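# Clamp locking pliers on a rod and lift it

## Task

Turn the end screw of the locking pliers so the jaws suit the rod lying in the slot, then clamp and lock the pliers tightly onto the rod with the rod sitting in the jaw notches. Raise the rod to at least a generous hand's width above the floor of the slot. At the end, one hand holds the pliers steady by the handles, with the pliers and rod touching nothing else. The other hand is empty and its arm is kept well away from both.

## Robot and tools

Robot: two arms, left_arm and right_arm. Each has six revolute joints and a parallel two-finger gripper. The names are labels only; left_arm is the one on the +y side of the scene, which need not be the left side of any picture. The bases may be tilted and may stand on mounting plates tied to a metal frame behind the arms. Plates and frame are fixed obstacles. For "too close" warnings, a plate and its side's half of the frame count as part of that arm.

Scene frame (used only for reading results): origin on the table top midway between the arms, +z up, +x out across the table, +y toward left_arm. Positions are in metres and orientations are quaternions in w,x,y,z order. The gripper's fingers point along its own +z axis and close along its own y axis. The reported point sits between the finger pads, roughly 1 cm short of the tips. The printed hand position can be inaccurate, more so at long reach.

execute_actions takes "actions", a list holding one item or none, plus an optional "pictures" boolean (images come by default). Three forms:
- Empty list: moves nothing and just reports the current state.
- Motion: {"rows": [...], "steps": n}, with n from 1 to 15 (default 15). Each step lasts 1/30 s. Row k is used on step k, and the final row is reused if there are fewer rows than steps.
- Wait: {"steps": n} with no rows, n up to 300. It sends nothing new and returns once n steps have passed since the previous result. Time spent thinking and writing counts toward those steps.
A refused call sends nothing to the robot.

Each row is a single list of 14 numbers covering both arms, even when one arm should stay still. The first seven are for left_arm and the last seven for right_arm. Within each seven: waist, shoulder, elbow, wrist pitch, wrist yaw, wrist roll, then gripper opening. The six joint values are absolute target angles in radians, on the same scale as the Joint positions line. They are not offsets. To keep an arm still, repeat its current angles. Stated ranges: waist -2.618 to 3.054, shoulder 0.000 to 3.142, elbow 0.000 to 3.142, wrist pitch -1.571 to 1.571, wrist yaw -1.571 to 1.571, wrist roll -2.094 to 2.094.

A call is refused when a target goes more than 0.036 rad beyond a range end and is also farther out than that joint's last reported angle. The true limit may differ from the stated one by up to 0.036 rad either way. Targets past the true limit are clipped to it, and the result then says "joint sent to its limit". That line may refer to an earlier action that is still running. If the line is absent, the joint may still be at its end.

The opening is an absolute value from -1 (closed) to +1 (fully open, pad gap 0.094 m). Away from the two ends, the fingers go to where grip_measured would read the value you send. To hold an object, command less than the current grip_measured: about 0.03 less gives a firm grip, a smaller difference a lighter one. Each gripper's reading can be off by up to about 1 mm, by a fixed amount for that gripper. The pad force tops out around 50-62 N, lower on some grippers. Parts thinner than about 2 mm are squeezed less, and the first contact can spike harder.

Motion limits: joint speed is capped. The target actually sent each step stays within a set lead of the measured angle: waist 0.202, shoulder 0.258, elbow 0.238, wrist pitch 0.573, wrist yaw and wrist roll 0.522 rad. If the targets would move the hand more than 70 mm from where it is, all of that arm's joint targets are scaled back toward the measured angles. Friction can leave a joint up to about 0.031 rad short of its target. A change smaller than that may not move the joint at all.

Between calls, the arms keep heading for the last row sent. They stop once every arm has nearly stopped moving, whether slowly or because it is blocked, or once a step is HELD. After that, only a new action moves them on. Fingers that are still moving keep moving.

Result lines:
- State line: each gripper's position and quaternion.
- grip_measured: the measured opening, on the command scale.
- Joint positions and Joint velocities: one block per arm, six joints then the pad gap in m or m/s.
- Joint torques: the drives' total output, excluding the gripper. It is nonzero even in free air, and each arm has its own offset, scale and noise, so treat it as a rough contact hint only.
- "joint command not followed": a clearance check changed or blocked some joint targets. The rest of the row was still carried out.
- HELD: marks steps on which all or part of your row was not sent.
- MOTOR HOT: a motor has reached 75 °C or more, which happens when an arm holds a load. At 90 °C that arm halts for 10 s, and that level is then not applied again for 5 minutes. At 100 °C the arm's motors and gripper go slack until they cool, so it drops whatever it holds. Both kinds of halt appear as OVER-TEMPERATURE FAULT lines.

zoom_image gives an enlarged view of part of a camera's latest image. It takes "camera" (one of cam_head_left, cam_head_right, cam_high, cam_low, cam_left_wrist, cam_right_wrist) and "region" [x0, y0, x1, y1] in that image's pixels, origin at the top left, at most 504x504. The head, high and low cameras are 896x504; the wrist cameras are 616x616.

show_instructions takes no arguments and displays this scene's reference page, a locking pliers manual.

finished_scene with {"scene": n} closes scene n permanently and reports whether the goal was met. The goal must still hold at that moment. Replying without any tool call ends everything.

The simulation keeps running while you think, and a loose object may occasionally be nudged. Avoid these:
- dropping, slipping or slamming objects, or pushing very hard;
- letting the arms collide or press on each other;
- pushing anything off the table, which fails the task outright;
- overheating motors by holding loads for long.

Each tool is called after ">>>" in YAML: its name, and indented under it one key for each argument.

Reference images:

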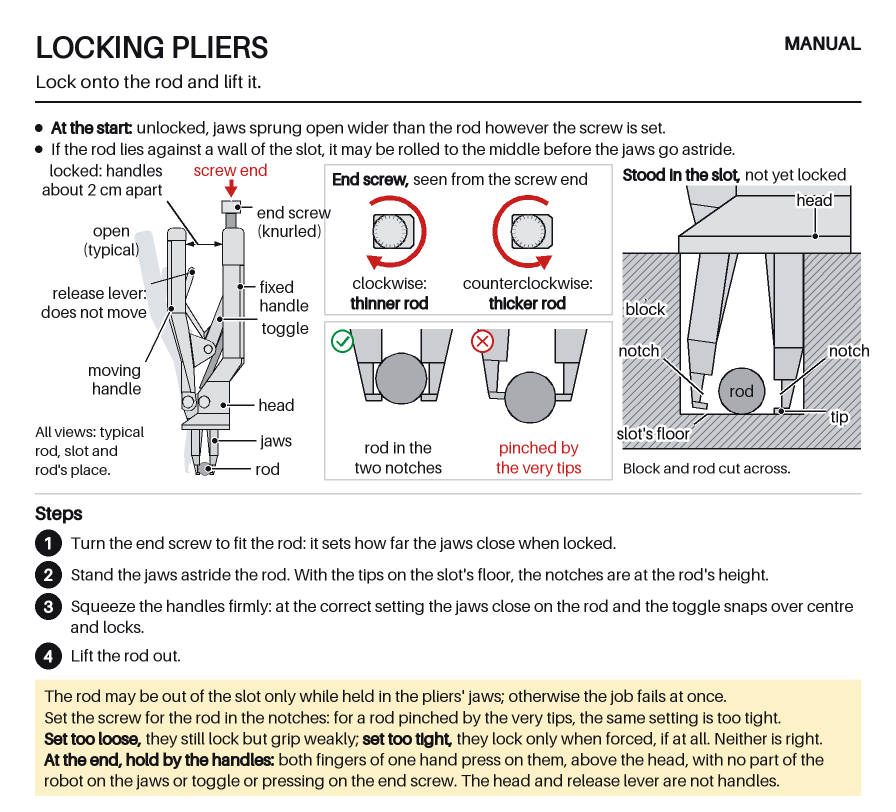

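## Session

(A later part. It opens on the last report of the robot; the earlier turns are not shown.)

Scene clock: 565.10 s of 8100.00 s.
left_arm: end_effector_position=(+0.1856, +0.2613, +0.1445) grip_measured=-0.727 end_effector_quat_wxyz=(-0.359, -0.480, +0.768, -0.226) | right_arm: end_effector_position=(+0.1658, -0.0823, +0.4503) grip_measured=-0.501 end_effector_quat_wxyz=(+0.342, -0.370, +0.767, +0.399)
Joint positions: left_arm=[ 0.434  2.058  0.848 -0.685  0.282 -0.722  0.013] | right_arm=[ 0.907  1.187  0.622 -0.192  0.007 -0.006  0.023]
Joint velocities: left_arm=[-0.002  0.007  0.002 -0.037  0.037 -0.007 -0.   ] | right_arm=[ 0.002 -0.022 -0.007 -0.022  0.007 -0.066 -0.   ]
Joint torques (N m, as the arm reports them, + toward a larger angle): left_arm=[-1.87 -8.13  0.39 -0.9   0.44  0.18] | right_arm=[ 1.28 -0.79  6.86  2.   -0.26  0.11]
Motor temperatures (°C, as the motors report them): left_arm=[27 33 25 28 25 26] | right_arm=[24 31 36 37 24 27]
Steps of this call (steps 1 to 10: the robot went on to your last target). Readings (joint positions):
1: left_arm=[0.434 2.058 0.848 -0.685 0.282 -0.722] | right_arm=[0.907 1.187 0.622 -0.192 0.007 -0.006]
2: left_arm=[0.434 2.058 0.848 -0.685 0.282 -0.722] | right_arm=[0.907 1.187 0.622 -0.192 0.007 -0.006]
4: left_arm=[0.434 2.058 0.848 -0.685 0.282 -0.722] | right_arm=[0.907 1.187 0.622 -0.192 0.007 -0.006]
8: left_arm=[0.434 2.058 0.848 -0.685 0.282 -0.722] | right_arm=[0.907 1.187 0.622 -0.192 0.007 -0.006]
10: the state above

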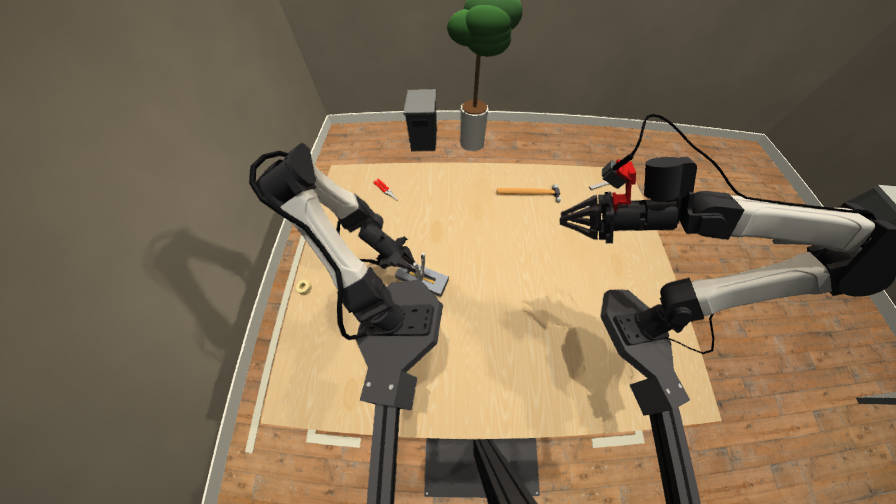

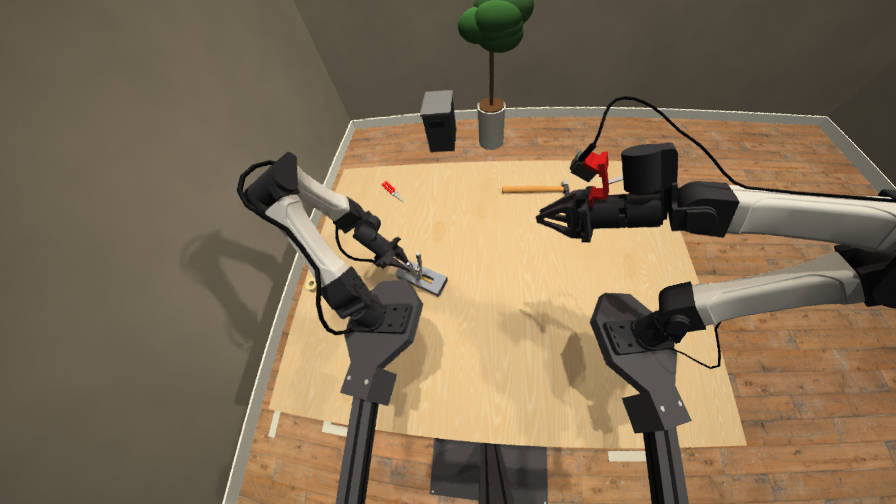

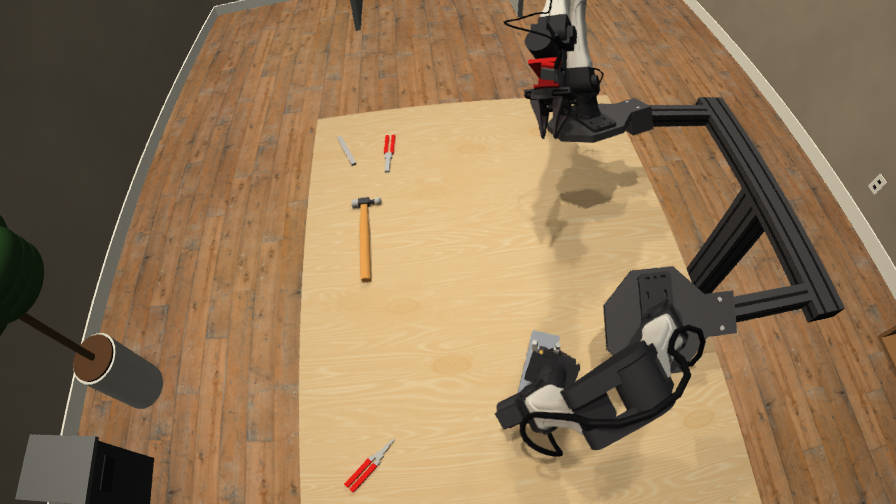

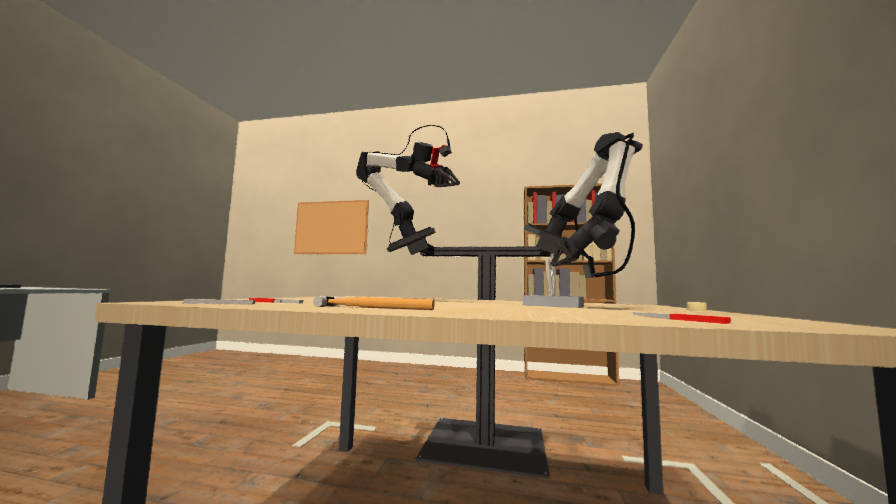

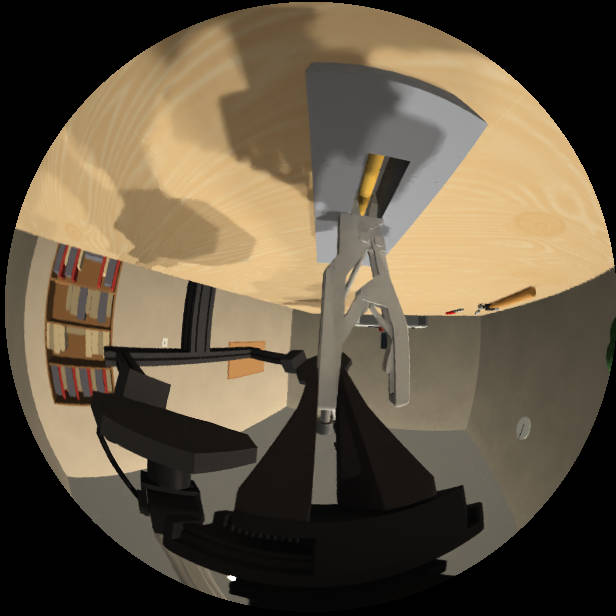

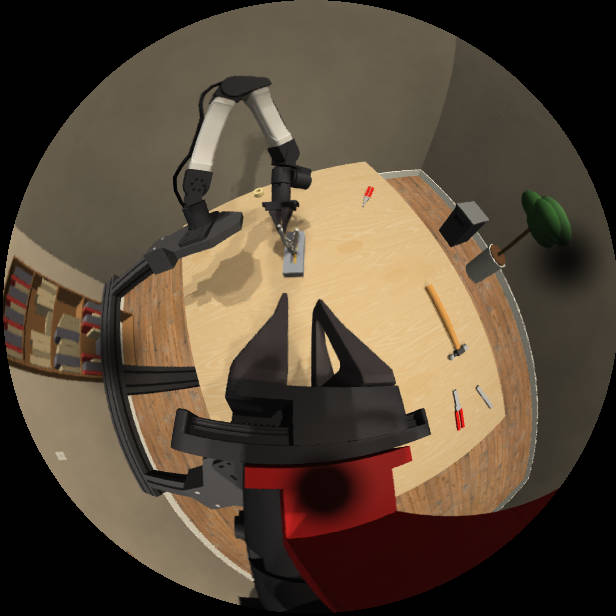

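>>> execute_actions:
  actions:
    - {"rows":[[0.44,2.062,0.848,-0.69,0.295,-0.72,-0.76,0.9,1.2,0.6,-0.2,0,0,-0.5],[0.44,2.062,0.848,-0.69,0.295,-0.72,-0.745,0.9,1.2,0.6,-0.2,0,0,-0.5],[0.44,2.062,0.848,-0.69,0.295,-0.72,-0.735,0.9,1.2,0.6,-0.2,0,0,-0.5],[0.44,2.062,0.848,-0.69,0.295,-0.72,-0.725,0.9,1.2,0.6,-0.2,0,0,-0.5],[0.44,2.062,0.848,-0.69,0.295,-0.72,-0.715,0.9,1.2,0.6,-0.2,0,0,-0.5],[0.44,2.062,0.848,-0.69,0.295,-0.72,-0.70,0.9,1.2,0.6,-0.2,0,0,-0.5],[0.44,2.062,0.848,-0.69,0.295,-0.72,-0.68,0.9,1.2,0.6,-0.2,0,0,-0.5],[0.44,2.062,0.848,-0.69,0.295,-0.72,-0.65,0.9,1.2,0.6,-0.2,0,0,-0.5],[0.44,2.062,0.848,-0.69,0.295,-0.72,-0.62,0.9,1.2,0.6,-0.2,0,0,-0.5],[0.44,2.062,0.848,-0.69,0.295,-0.72,-0.58,0.9,1.2,0.6,-0.2,0,0,-0.5],[0.44,2.062,0.848,-0.69,0.295,-0.72,-0.5,0.9,1.2,0.6,-0.2,0,0,-0.5]],"steps":15}
  pictures: false

>>> execute_actions:
  actions:
    - {"steps":15}

>>> zoom_image:
  camera: "cam_left_wrist"
  region: [230,130,530,450]

>>> zoom_image:
  camera: "cam_low"
  region: [510,235,600,315]

Scene clock: 578.23 s of 8100.00 s.
left_arm: end_effector_position=(+0.1860, +0.2607, +0.1450) grip_measured=-0.502 end_effector_quat_wxyz=(-0.360, -0.480, +0.767, -0.229) | right_arm: end_effector_position=(+0.1658, -0.0823, +0.4503) grip_measured=-0.501 end_effector_quat_wxyz=(+0.342, -0.370, +0.767, +0.399)
Joint positions: left_arm=[ 0.434  2.058  0.848 -0.685  0.287 -0.722  0.023] | right_arm=[ 0.907  1.187  0.622 -0.192  0.007 -0.006  0.023]
Joint velocities: left_arm=[ 0.022 -0.007  0.002 -0.022  0.007  0.051 -0.   ] | right_arm=[ 0.007  0.012  0.002 -0.007 -0.037 -0.037  0.   ]
Joint torques (N m, as the arm reports them, + toward a larger angle): left_arm=[-2.45 -9.49  1.08 -1.03  0.36  0.12] | right_arm=[ 0.97 -0.92  7.07  2.01 -0.33  0.09]
Motor temperatures (°C, as the motors report them): left_arm=[26 32 25 28 25 26] | right_arm=[24 31 37 37 24 27]
Steps of this call (steps 1 to 15: the robot went on to your last target; steps 16 to 379: nothing new was sent; steps 380 to 394: all 15 steps of this action). Readings (joint positions):
380: left_arm=[0.434 2.058 0.848 -0.685 0.282 -0.722] | right_arm=[0.907 1.187 0.622 -0.192 0.007 -0.006]
381: left_arm=[0.434 2.058 0.848 -0.685 0.282 -0.722] | right_arm=[0.907 1.187 0.622 -0.192 0.007 -0.006]
383: left_arm=[0.434 2.058 0.848 -0.685 0.282 -0.722] | right_arm=[0.907 1.187 0.622 -0.192 0.007 -0.006]
387: left_arm=[0.434 2.058 0.848 -0.685 0.284 -0.722] | right_arm=[0.907 1.187 0.622 -0.192 0.007 -0.006]
394: the state above

Scene clock: 578.73 s of 8100.00 s.
left_arm: end_effector_position=(+0.1861, +0.2606, +0.1450) grip_measured=-0.502 end_effector_quat_wxyz=(-0.360, -0.480, +0.767, -0.229) | right_arm: end_effector_position=(+0.1658, -0.0823, +0.4503) grip_measured=-0.501 end_effector_quat_wxyz=(+0.342, -0.370, +0.767, +0.399)
Joint positions: left_arm=[ 0.434  2.058  0.848 -0.685  0.287 -0.722  0.023] | right_arm=[ 0.907  1.187  0.622 -0.192  0.007 -0.006  0.023]
Joint velocities: left_arm=[-0.002  0.002 -0.007 -0.051 -0.007 -0.007 -0.001] | right_arm=[ 0.007 -0.002 -0.012  0.007 -0.022 -0.037 -0.001]
Joint torques (N m, as the arm reports them, + toward a larger angle): left_arm=[-2.45 -9.46  1.08 -1.03  0.38  0.12] | right_arm=[ 1.12 -0.92  7.02  1.97 -0.31  0.09]
Motor temperatures (°C, as the motors report them): left_arm=[26 32 25 28 25 26] | right_arm=[24 31 37 37 24 27]
Steps of this call (steps 1 to 15: the robot went on to your last target). Readings (joint positions):
1: left_arm=[0.434 2.058 0.848 -0.685 0.287 -0.722] | right_arm=[0.907 1.187 0.622 -0.192 0.007 -0.006]
2: left_arm=[0.434 2.058 0.848 -0.685 0.287 -0.722] | right_arm=[0.907 1.187 0.622 -0.192 0.007 -0.006]
4: left_arm=[0.434 2.058 0.848 -0.685 0.287 -0.722] | right_arm=[0.907 1.187 0.622 -0.192 0.007 -0.006]
8: left_arm=[0.434 2.058 0.848 -0.685 0.287 -0.722] | right_arm=[0.907 1.187 0.622 -0.192 0.007 -0.006]
15: the state above
All arms were judged still, so your last target was given up. Only a new action makes them travel on or press farther. Fingers that are still opening or closing keep moving.

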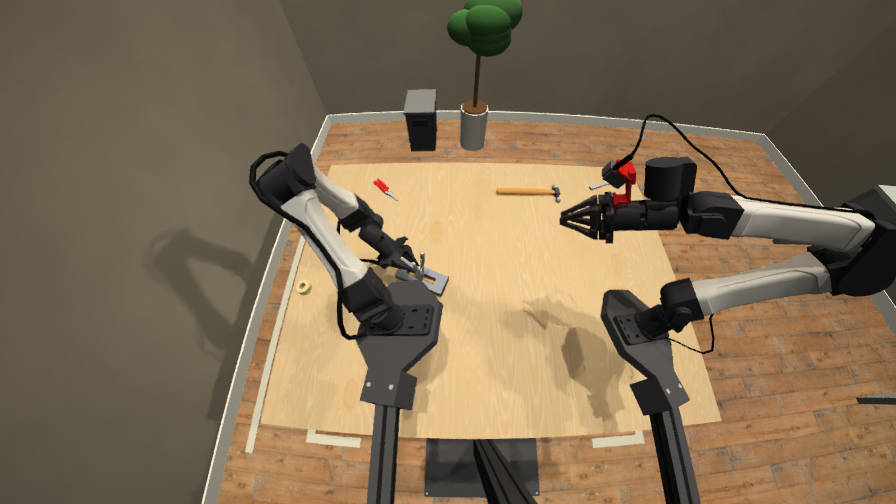

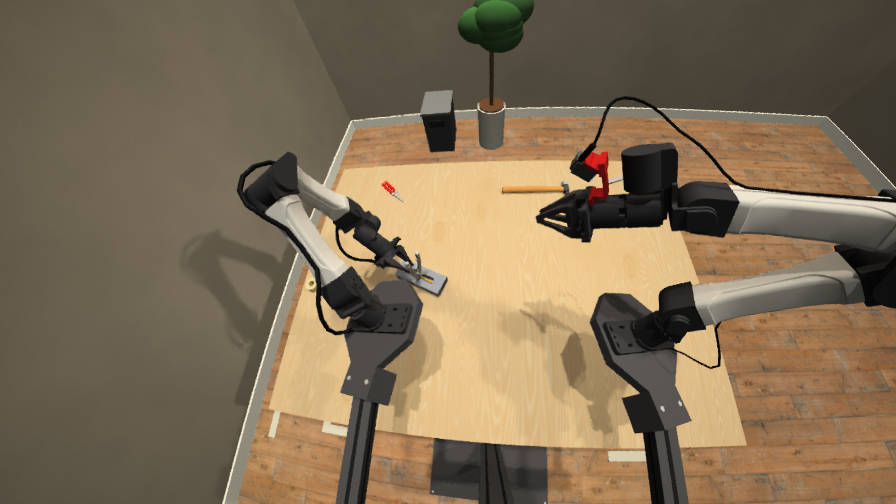

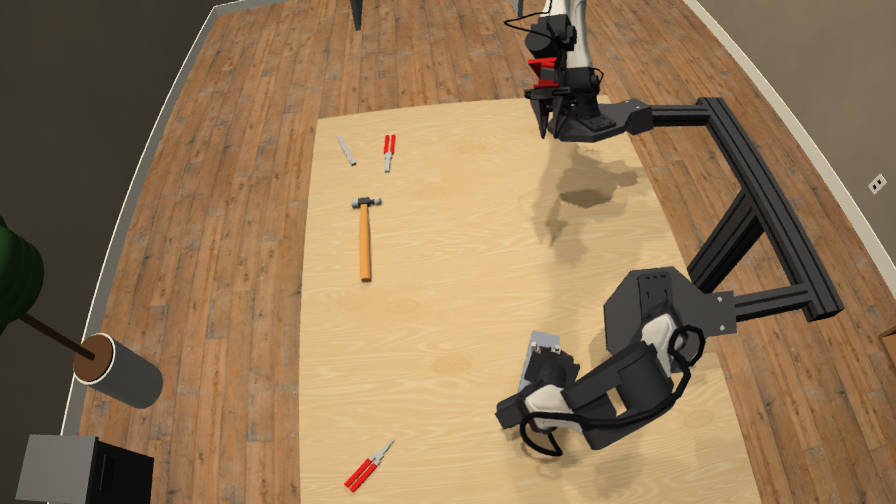

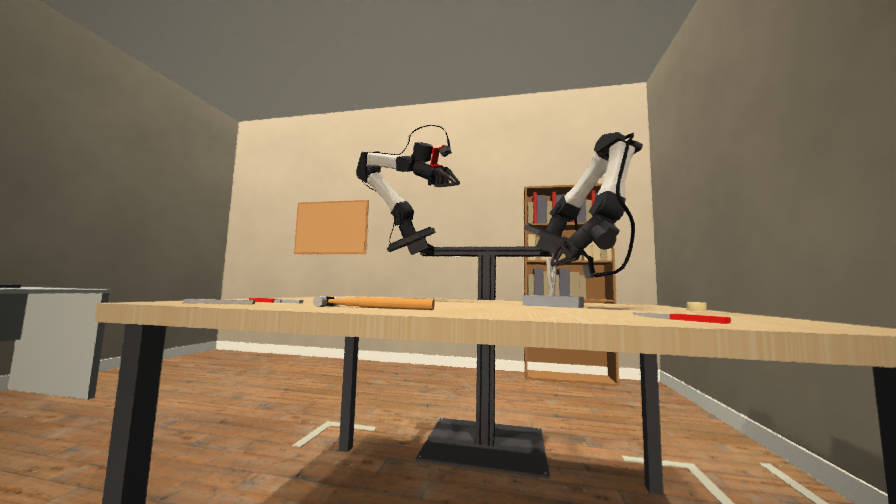

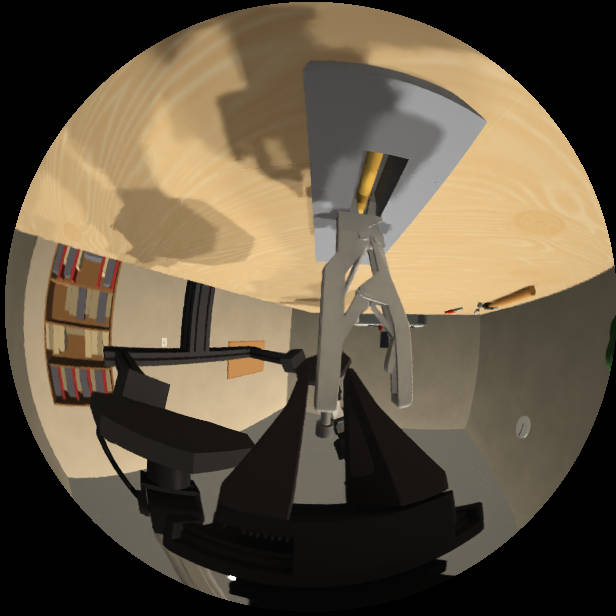

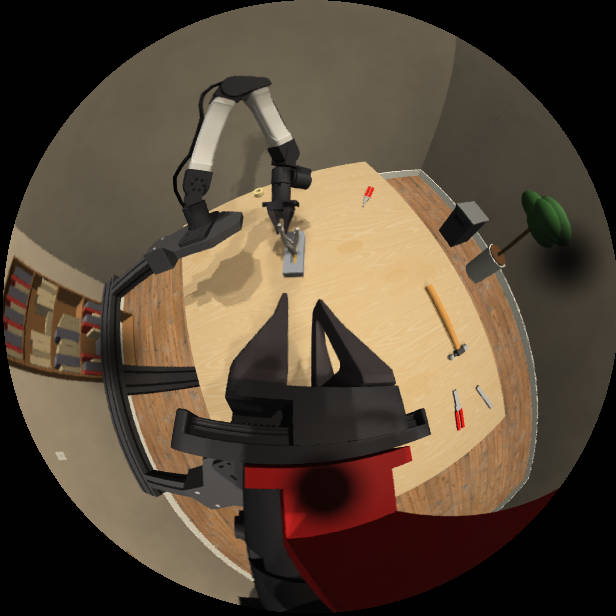

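Region (230, 130, 530, 450) of cam_left_wrist's 616x616 image, scaled by 1.575, with more detail than that image has; it fills the left 472 columns of this view, and the rest is white.

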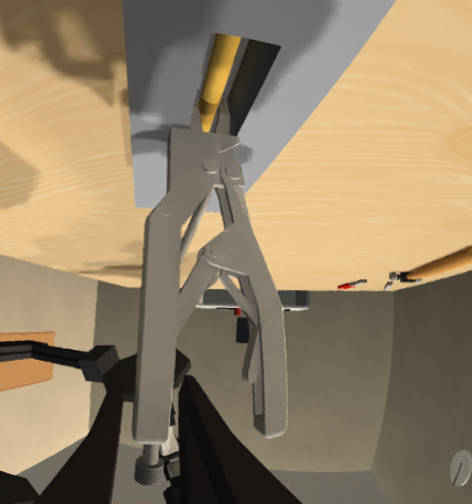

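Region (510, 235, 600, 315) of cam_low's 896x504 image, scaled by 5.600, with more detail than that image has.

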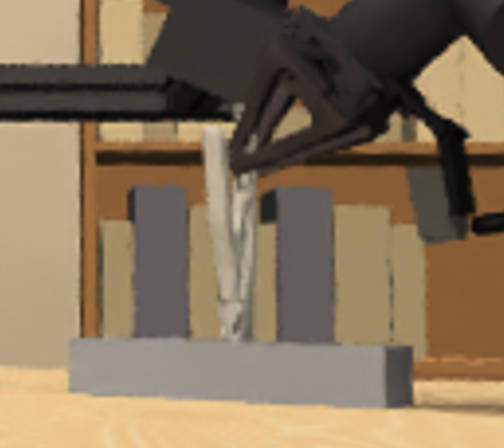

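>>> execute_actions:
  actions:
    - {"rows":[[0.45,2.066,0.875,-0.71,0.28,-0.71,-0.5,0.9,1.2,0.6,-0.2,0,0,-0.5],[0.457,2.068,0.885,-0.722,0.277,-0.703,-0.5,0.9,1.2,0.6,-0.2,0,0,-0.5],[0.464,2.07,0.896,-0.734,0.274,-0.696,-0.5,0.9,1.2,0.6,-0.2,0,0,-0.5],[0.471,2.072,0.906,-0.746,0.271,-0.689,-0.5,0.9,1.2,0.6,-0.2,0,0,-0.5],[0.478,2.074,0.917,-0.758,0.268,-0.682,-0.5,0.9,1.2,0.6,-0.2,0,0,-0.5],[0.485,2.076,0.927,-0.77,0.265,-0.675,-0.5,0.9,1.2,0.6,-0.2,0,0,-0.5],[0.492,2.078,0.938,-0.782,0.262,-0.668,-0.5,0.9,1.2,0.6,-0.2,0,0,-0.5],[0.499,2.08,0.948,-0.794,0.259,-0.661,-0.5,0.9,1.2,0.6,-0.2,0,0,-0.5],[0.506,2.081,0.959,-0.806,0.256,-0.654,-0.5,0.9,1.2,0.6,-0.2,0,0,-0.5],[0.513,2.082,0.97,-0.815,0.253,-0.647,-0.5,0.9,1.2,0.6,-0.2,0,0,-0.5]],"steps":15}
  pictures: false

>>> execute_actions:
  actions:
    - {"steps":8}
  pictures: false

Scene clock: 604.80 s of 8100.00 s.
left_arm: end_effector_position=(+0.2043, +0.2911, +0.1445) grip_measured=-0.502 end_effector_quat_wxyz=(-0.349, -0.485, +0.768, -0.230) | right_arm: end_effector_position=(+0.1658, -0.0823, +0.4503) grip_measured=-0.501 end_effector_quat_wxyz=(+0.342, -0.370, +0.767, +0.399)
Joint positions: left_arm=[ 0.503  2.058  0.956 -0.786  0.265 -0.662  0.023] | right_arm=[ 0.907  1.187  0.622 -0.192  0.007 -0.006  0.023]
Joint velocities: left_arm=[-0.012 -0.012  0.002 -0.183  0.007  0.11  -0.002] | right_arm=[-0.002  0.002  0.007  0.022  0.081  0.051 -0.   ]
Joint torques (N m, as the arm reports them, + toward a larger angle): left_arm=[-2.14 -8.26  2.9  -1.12  0.22  0.16] | right_arm=[ 1.05 -0.87  7.08  1.96 -0.33  0.11]
Motor temperatures (°C, as the motors report them): left_arm=[26 33 25 28 25 26] | right_arm=[24 30 37 38 24 27]
Steps of this call (steps 1 to 767: nothing new was sent; steps 768 to 782: all 15 steps of this action). Readings (joint positions):
768: left_arm=[0.434 2.058 0.850 -0.688 0.287 -0.721] | right_arm=[0.907 1.187 0.622 -0.192 0.007 -0.006]
769: left_arm=[0.435 2.058 0.853 -0.694 0.287 -0.720] | right_arm=[0.907 1.187 0.622 -0.192 0.007 -0.006]
771: left_arm=[0.443 2.058 0.868 -0.710 0.287 -0.713] | right_arm=[0.907 1.187 0.622 -0.192 0.007 -0.006]
775: left_arm=[0.473 2.058 0.913 -0.744 0.279 -0.692] | right_arm=[0.907 1.187 0.622 -0.192 0.007 -0.006]
782: the state above

Scene clock: 605.07 s of 8100.00 s.
left_arm: end_effector_position=(+0.1995, +0.2896, +0.1461) grip_measured=-0.502 end_effector_quat_wxyz=(-0.359, -0.480, +0.767, -0.228) | right_arm: end_effector_position=(+0.1658, -0.0823, +0.4503) grip_measured=-0.501 end_effector_quat_wxyz=(+0.342, -0.370, +0.767, +0.399)
Joint positions: left_arm=[ 0.503  2.065  0.956 -0.803  0.263 -0.655  0.023] | right_arm=[ 0.907  1.187  0.622 -0.192  0.007 -0.006  0.023]
Joint velocities: left_arm=[-0.007 -0.017 -0.007  0.007  0.066  0.095  0.   ] | right_arm=[-0.002 -0.007 -0.002 -0.11  -0.022 -0.037 -0.001]
Joint torques (N m, as the arm reports them, + toward a larger angle): left_arm=[-2.16 -8.96  2.76 -1.15  0.2   0.19] | right_arm=[ 1.05 -0.9   7.04  2.   -0.33  0.09]
Motor temperatures (°C, as the motors report them): left_arm=[26 33 25 28 25 26] | right_arm=[24 30 37 38 24 27]
Steps of this call (steps 1 to 8: the robot went on to your last target). Readings (joint positions):
1: left_arm=[0.503 2.059 0.956 -0.790 0.265 -0.660] | right_arm=[0.907 1.187 0.622 -0.192 0.007 -0.006]
2: left_arm=[0.503 2.060 0.956 -0.793 0.264 -0.659] | right_arm=[0.907 1.187 0.622 -0.192 0.007 -0.006]
4: left_arm=[0.503 2.063 0.956 -0.798 0.264 -0.657] | right_arm=[0.907 1.187 0.622 -0.192 0.007 -0.006]
8: the state above

>>> execute_actions:
  actions:
    - {"rows":[[0.49,2.09,0.98,-0.80,0.27,-0.665,-0.35,0.9,1.2,0.6,-0.2,0,0,-0.5],[0.483,2.10,0.99,-0.795,0.272,-0.672,-0.2,0.9,1.2,0.6,-0.2,0,0,-0.5],[0.476,2.11,1.0,-0.79,0.275,-0.68,-0.05,0.9,1.2,0.6,-0.2,0,0,-0.5],[0.469,2.12,1.01,-0.785,0.277,-0.687,0.1,0.9,1.2,0.6,-0.2,0,0,-0.5],[0.462,2.13,1.02,-0.78,0.28,-0.694,0.25,0.9,1.2,0.6,-0.2,0,0,-0.5],[0.455,2.143,1.03,-0.777,0.282,-0.70,0.4,0.9,1.2,0.6,-0.2,0,0,-0.5],[0.449,2.156,1.038,-0.775,0.283,-0.705,0.55,0.9,1.2,0.6,-0.2,0,0,-0.5]],"steps":15}
  pictures: false

>>> execute_actions:
  actions:
    - {"steps":10}

Scene clock: 612.47 s of 8100.00 s.
left_arm: end_effector_position=(+0.2154, +0.2782, +0.1351) grip_measured=+0.548 end_effector_quat_wxyz=(-0.363, -0.477, +0.768, -0.227) | right_arm: end_effector_position=(+0.1658, -0.0823, +0.4503) grip_measured=-0.501 end_effector_quat_wxyz=(+0.342, -0.370, +0.767, +0.399)
Joint positions: left_arm=[ 0.456  2.141  1.021 -0.789  0.275 -0.696  0.073] | right_arm=[ 0.907  1.187  0.622 -0.192  0.007 -0.006  0.023]
Joint velocities: left_arm=[ 0.012 -0.007 -0.017  0.022  0.022 -0.007 -0.001] | right_arm=[ 0.007  0.002  0.017 -0.007 -0.037  0.037 -0.   ]
Joint torques (N m, as the arm reports them, + toward a larger angle): left_arm=[-3.63 -9.54  2.98 -0.86  0.37  0.06] | right_arm=[ 1.14 -0.98  6.98  1.99 -0.29  0.09]
Motor temperatures (°C, as the motors report them): left_arm=[26 33 25 28 25 26] | right_arm=[24 30 37 38 24 27]
Steps of this call (steps 1 to 30: the robot went on to your last target; steps 31 to 207: nothing new was sent; steps 208 to 222: all 15 steps of this action). Readings (joint positions):
208: left_arm=[0.503 2.065 0.956 -0.805 0.263 -0.654] | right_arm=[0.907 1.187 0.622 -0.192 0.007 -0.006]
209: left_arm=[0.502 2.069 0.959 -0.806 0.263 -0.656] | right_arm=[0.907 1.187 0.622 -0.192 0.007 -0.006]
211: left_arm=[0.495 2.084 0.975 -0.806 0.263 -0.664] | right_arm=[0.907 1.187 0.622 -0.192 0.007 -0.006]
215: left_arm=[0.466 2.127 1.014 -0.797 0.270 -0.683] | right_arm=[0.907 1.187 0.622 -0.192 0.007 -0.006]
222: the state above

Scene clock: 612.80 s of 8100.00 s.
left_arm: end_effector_position=(+0.2154, +0.2781, +0.1352) grip_measured=+0.548 end_effector_quat_wxyz=(-0.363, -0.478, +0.767, -0.226) | right_arm: end_effector_position=(+0.1658, -0.0823, +0.4503) grip_measured=-0.501 end_effector_quat_wxyz=(+0.342, -0.370, +0.767, +0.399)
Joint positions: left_arm=[ 0.456  2.141  1.021 -0.789  0.276 -0.699  0.073] | right_arm=[ 0.907  1.187  0.622 -0.192  0.007 -0.006  0.023]
Joint velocities: left_arm=[ 0.012 -0.002  0.007 -0.051  0.081  0.051 -0.   ] | right_arm=[-0.007 -0.002 -0.002 -0.125  0.037  0.007 -0.   ]
Joint torques (N m, as the arm reports them, + toward a larger angle): left_arm=[-3.66 -9.55  3.06 -0.86  0.37  0.03] | right_arm=[ 0.99 -0.86  7.06  1.96 -0.34  0.06]
Motor temperatures (°C, as the motors report them): left_arm=[26 33 25 28 25 26] | right_arm=[24 30 37 38 24 27]
Steps of this call (steps 1 to 10: the robot went on to your last target). Readings (joint positions):
1: left_arm=[0.456 2.141 1.021 -0.789 0.275 -0.696] | right_arm=[0.907 1.187 0.622 -0.192 0.007 -0.006]
2: left_arm=[0.456 2.141 1.021 -0.789 0.275 -0.697] | right_arm=[0.907 1.187 0.622 -0.192 0.007 -0.006]
4: left_arm=[0.456 2.141 1.021 -0.789 0.275 -0.698] | right_arm=[0.907 1.187 0.622 -0.192 0.007 -0.006]
8: left_arm=[0.456 2.141 1.021 -0.789 0.276 -0.699] | right_arm=[0.907 1.187 0.622 -0.192 0.007 -0.006]
10: the state above

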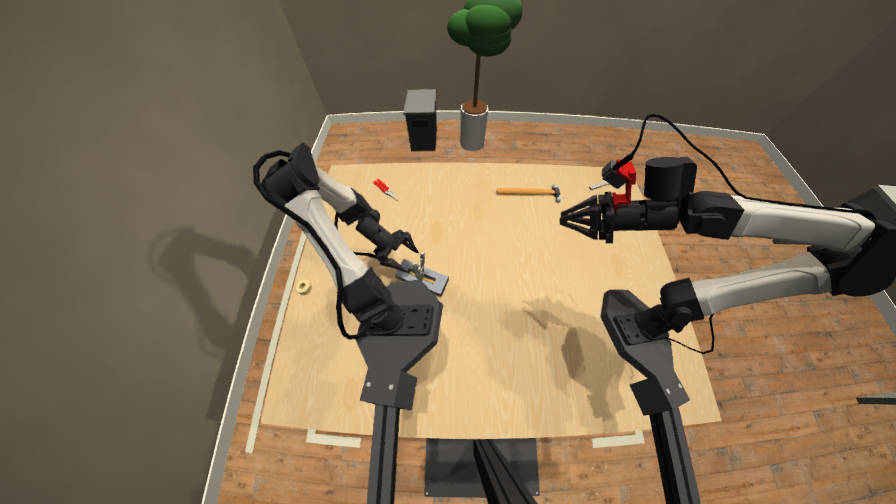

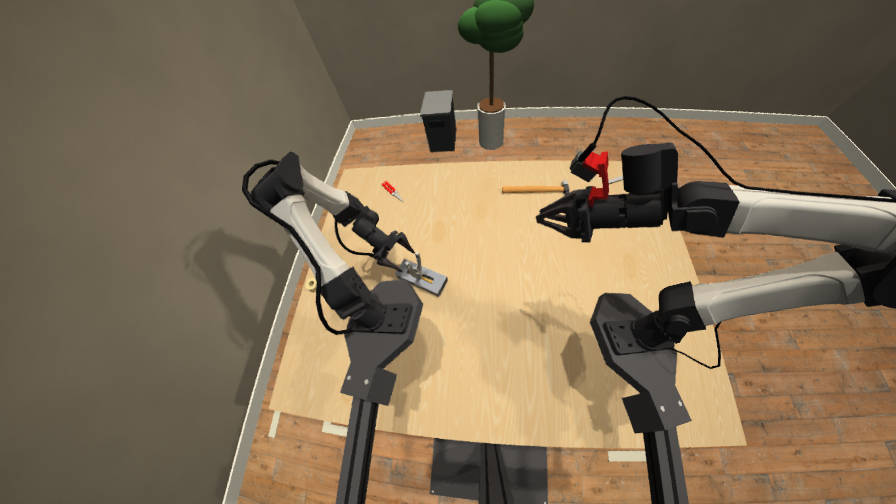

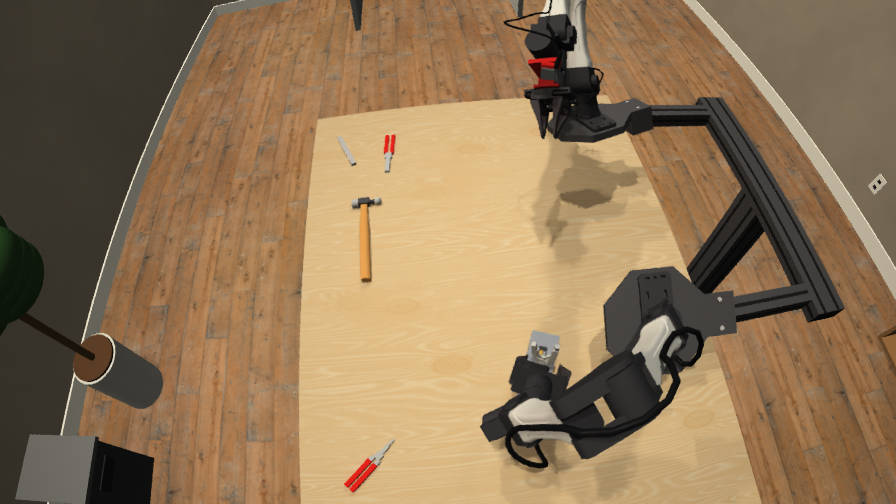

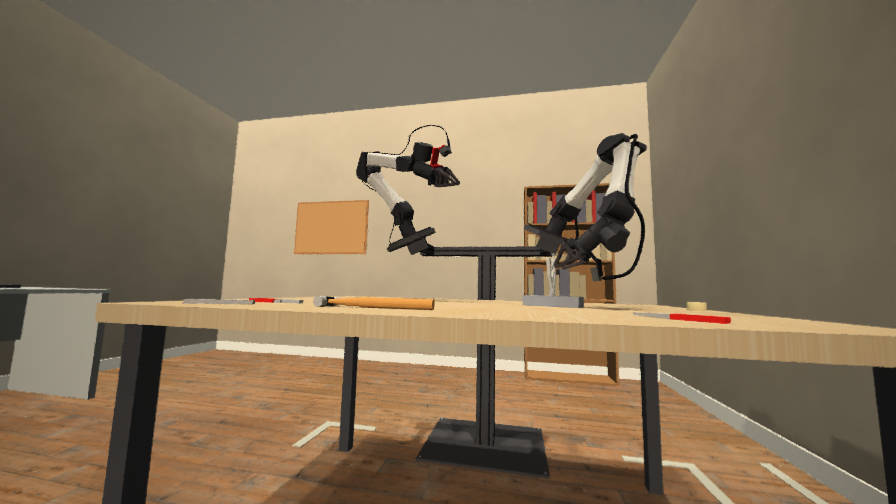

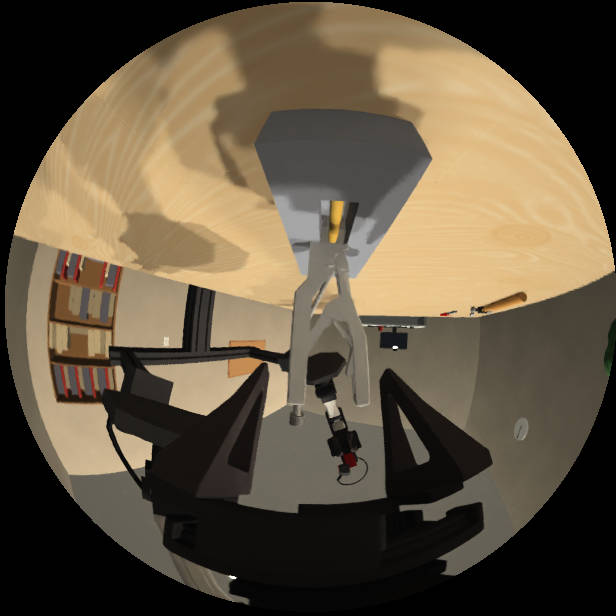

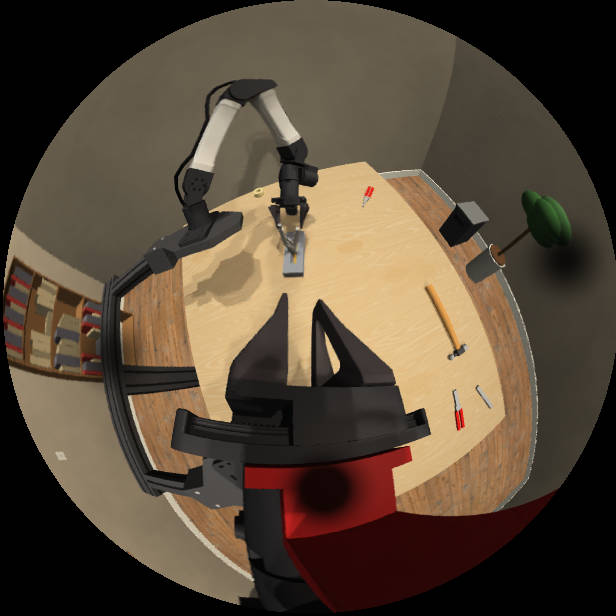

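>>> execute_actions:
  actions:
    - {"rows":[[0.449,2.13,1.004,-0.76,0.285,-0.71,0.7,0.9,1.2,0.6,-0.2,0,0,-0.5],[0.445,2.129,0.997,-0.75,0.286,-0.715,0.7,0.9,1.2,0.6,-0.2,0,0,-0.5],[0.44,2.128,0.99,-0.74,0.288,-0.72,0.7,0.9,1.2,0.6,-0.2,0,0,-0.5],[0.435,2.127,0.982,-0.731,0.289,-0.725,0.7,0.9,1.2,0.6,-0.2,0,0,-0.5],[0.43,2.126,0.974,-0.722,0.291,-0.73,0.7,0.9,1.2,0.6,-0.2,0,0,-0.5],[0.425,2.125,0.967,-0.713,0.292,-0.735,0.7,0.9,1.2,0.6,-0.2,0,0,-0.5],[0.42,2.124,0.959,-0.704,0.294,-0.74,0.7,0.9,1.2,0.6,-0.2,0,0,-0.5],[0.415,2.123,0.952,-0.695,0.295,-0.745,0.7,0.9,1.2,0.6,-0.2,0,0,-0.5],[0.41,2.122,0.944,-0.686,0.297,-0.75,0.7,0.9,1.2,0.6,-0.2,0,0,-0.5],[0.405,2.121,0.937,-0.678,0.298,-0.755,0.7,0.9,1.2,0.6,-0.2,0,0,-0.5],[0.40,2.12,0.929,-0.67,0.3,-0.76,0.7,0.9,1.2,0.6,-0.2,0,0,-0.5],[0.395,2.12,0.922,-0.663,0.301,-0.765,0.7,0.9,1.2,0.6,-0.2,0,0,-0.5],[0.39,2.12,0.914,-0.657,0.303,-0.77,0.7,0.9,1.2,0.6,-0.2,0,0,-0.5],[0.385,2.12,0.907,-0.657,0.303,-0.774,0.7,0.9,1.2,0.6,-0.2,0,0,-0.5],[0.381,2.12,0.90,-0.657,0.303,-0.774,0.7,0.9,1.2,0.6,-0.2,0,0,-0.5]],"steps":15}
  pictures: false

>>> execute_actions:
  actions:
    - {"steps":12}

Scene clock: 622.37 s of 8100.00 s.
left_arm: end_effector_position=(+0.2037, +0.2547, +0.1350) grip_measured=+0.698 end_effector_quat_wxyz=(-0.362, -0.477, +0.768, -0.226) | right_arm: end_effector_position=(+0.1658, -0.0823, +0.4503) grip_measured=-0.501 end_effector_quat_wxyz=(+0.342, -0.370, +0.767, +0.399)
Joint positions: left_arm=[ 0.399  2.131  0.931 -0.693  0.292 -0.753  0.08 ] | right_arm=[ 0.907  1.187  0.622 -0.192  0.007 -0.006  0.023]
Joint velocities: left_arm=[-0.12  -0.027 -0.193  0.242 -0.007 -0.066 -0.001] | right_arm=[-0.017  0.007  0.007 -0.037  0.022  0.007  0.   ]
Joint torques (N m, as the arm reports them, + toward a larger angle): left_arm=[ -3.86 -11.54  -0.34  -0.83   0.4    0.05] | right_arm=[ 1.03 -0.88  7.17  1.97 -0.27  0.04]
Motor temperatures (°C, as the motors report them): left_arm=[27 33 25 28 25 26] | right_arm=[24 30 37 38 24 27]
Steps of this call (steps 1 to 15: the robot went on to your last target; steps 16 to 272: nothing new was sent; steps 273 to 287: all 15 steps of this action). Readings (joint positions):
273: left_arm=[0.456 2.141 1.021 -0.788 0.276 -0.700] | right_arm=[0.907 1.187 0.622 -0.192 0.007 -0.006]
274: left_arm=[0.456 2.141 1.021 -0.785 0.276 -0.702] | right_arm=[0.907 1.187 0.622 -0.192 0.007 -0.006]
276: left_arm=[0.455 2.139 1.015 -0.771 0.277 -0.707] | right_arm=[0.907 1.187 0.622 -0.192 0.007 -0.006]
280: left_arm=[0.437 2.134 0.985 -0.742 0.281 -0.721] | right_arm=[0.907 1.187 0.622 -0.192 0.007 -0.006]
287: the state above

Scene clock: 622.77 s of 8100.00 s.
left_arm: end_effector_position=(+0.2017, +0.2507, +0.1348) grip_measured=+0.698 end_effector_quat_wxyz=(-0.363, -0.479, +0.767, -0.225) | right_arm: end_effector_position=(+0.1658, -0.0823, +0.4503) grip_measured=-0.501 end_effector_quat_wxyz=(+0.342, -0.370, +0.767, +0.399)
Joint positions: left_arm=[ 0.39   2.131  0.916 -0.675  0.295 -0.767  0.08 ] | right_arm=[ 0.907  1.187  0.622 -0.192  0.007 -0.006  0.023]
Joint velocities: left_arm=[-0.002 -0.012  0.002 -0.022 -0.022  0.037 -0.001] | right_arm=[0.012 0.002 0.002 0.051 0.007 0.022 0.001]
Joint torques (N m, as the arm reports them, + toward a larger angle): left_arm=[ -3.81 -11.43  -0.28  -0.76   0.39   0.01] | right_arm=[ 1.04 -0.69  7.04  2.03 -0.33  0.12]
Motor temperatures (°C, as the motors report them): left_arm=[27 33 25 28 25 26] | right_arm=[24 30 37 38 24 27]
Steps of this call (steps 1 to 12: the robot went on to your last target). Readings (joint positions):
1: left_arm=[0.395 2.131 0.925 -0.689 0.293 -0.756] | right_arm=[0.907 1.187 0.622 -0.192 0.007 -0.006]
2: left_arm=[0.392 2.131 0.921 -0.688 0.293 -0.758] | right_arm=[0.907 1.187 0.622 -0.192 0.007 -0.006]
4: left_arm=[0.390 2.131 0.917 -0.685 0.295 -0.762] | right_arm=[0.907 1.187 0.622 -0.192 0.007 -0.006]
8: left_arm=[0.390 2.131 0.916 -0.678 0.295 -0.766] | right_arm=[0.907 1.187 0.622 -0.192 0.007 -0.006]
12: the state above

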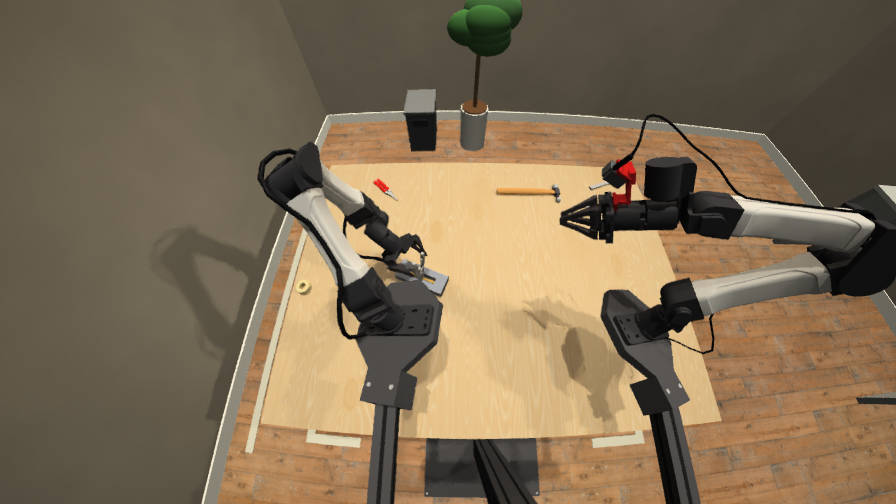

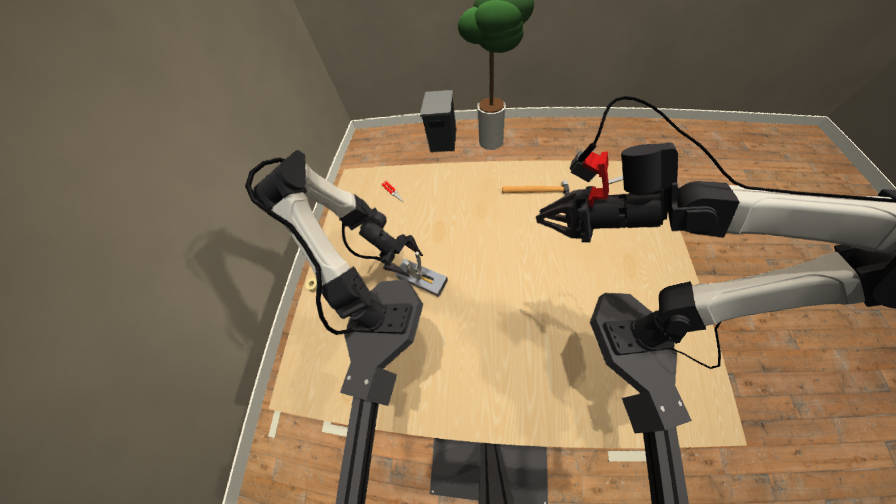

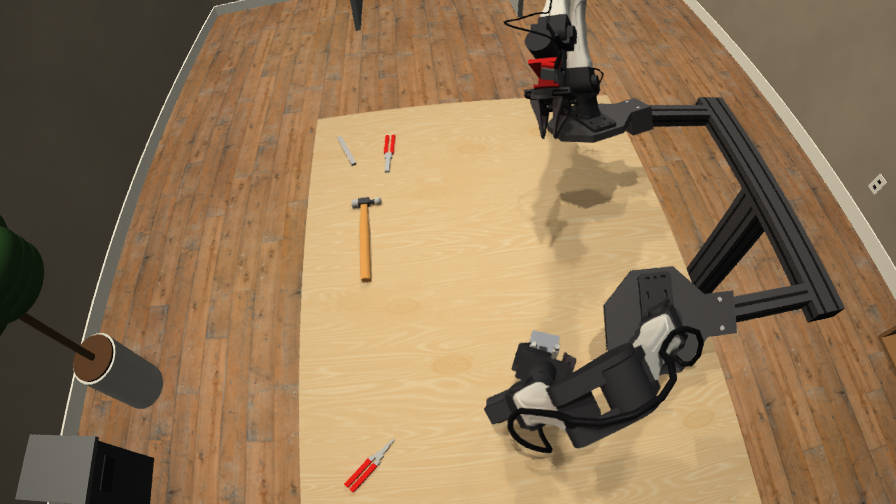

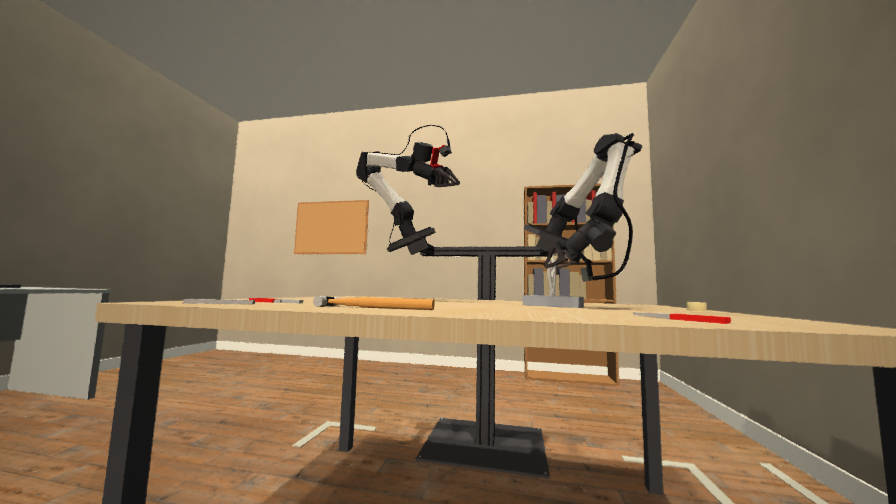

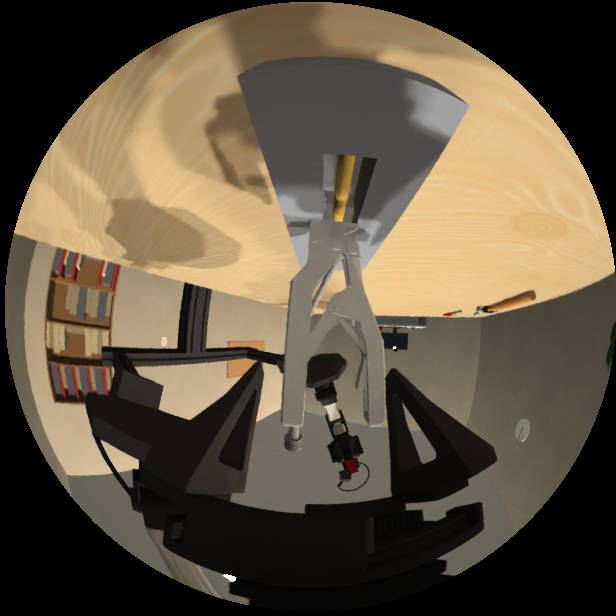

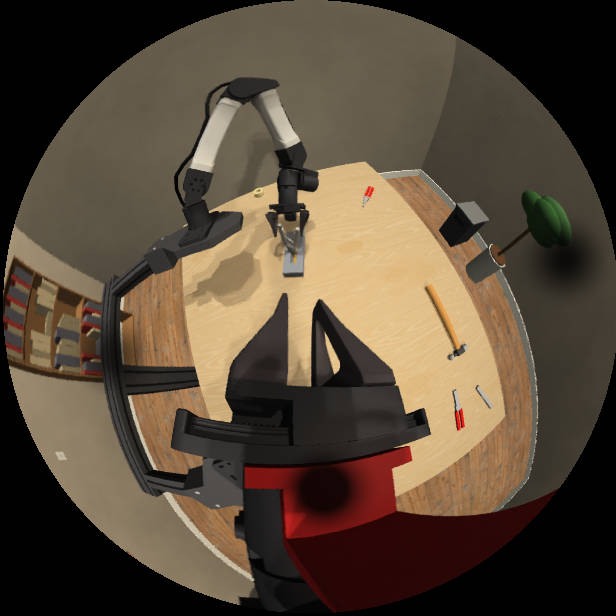

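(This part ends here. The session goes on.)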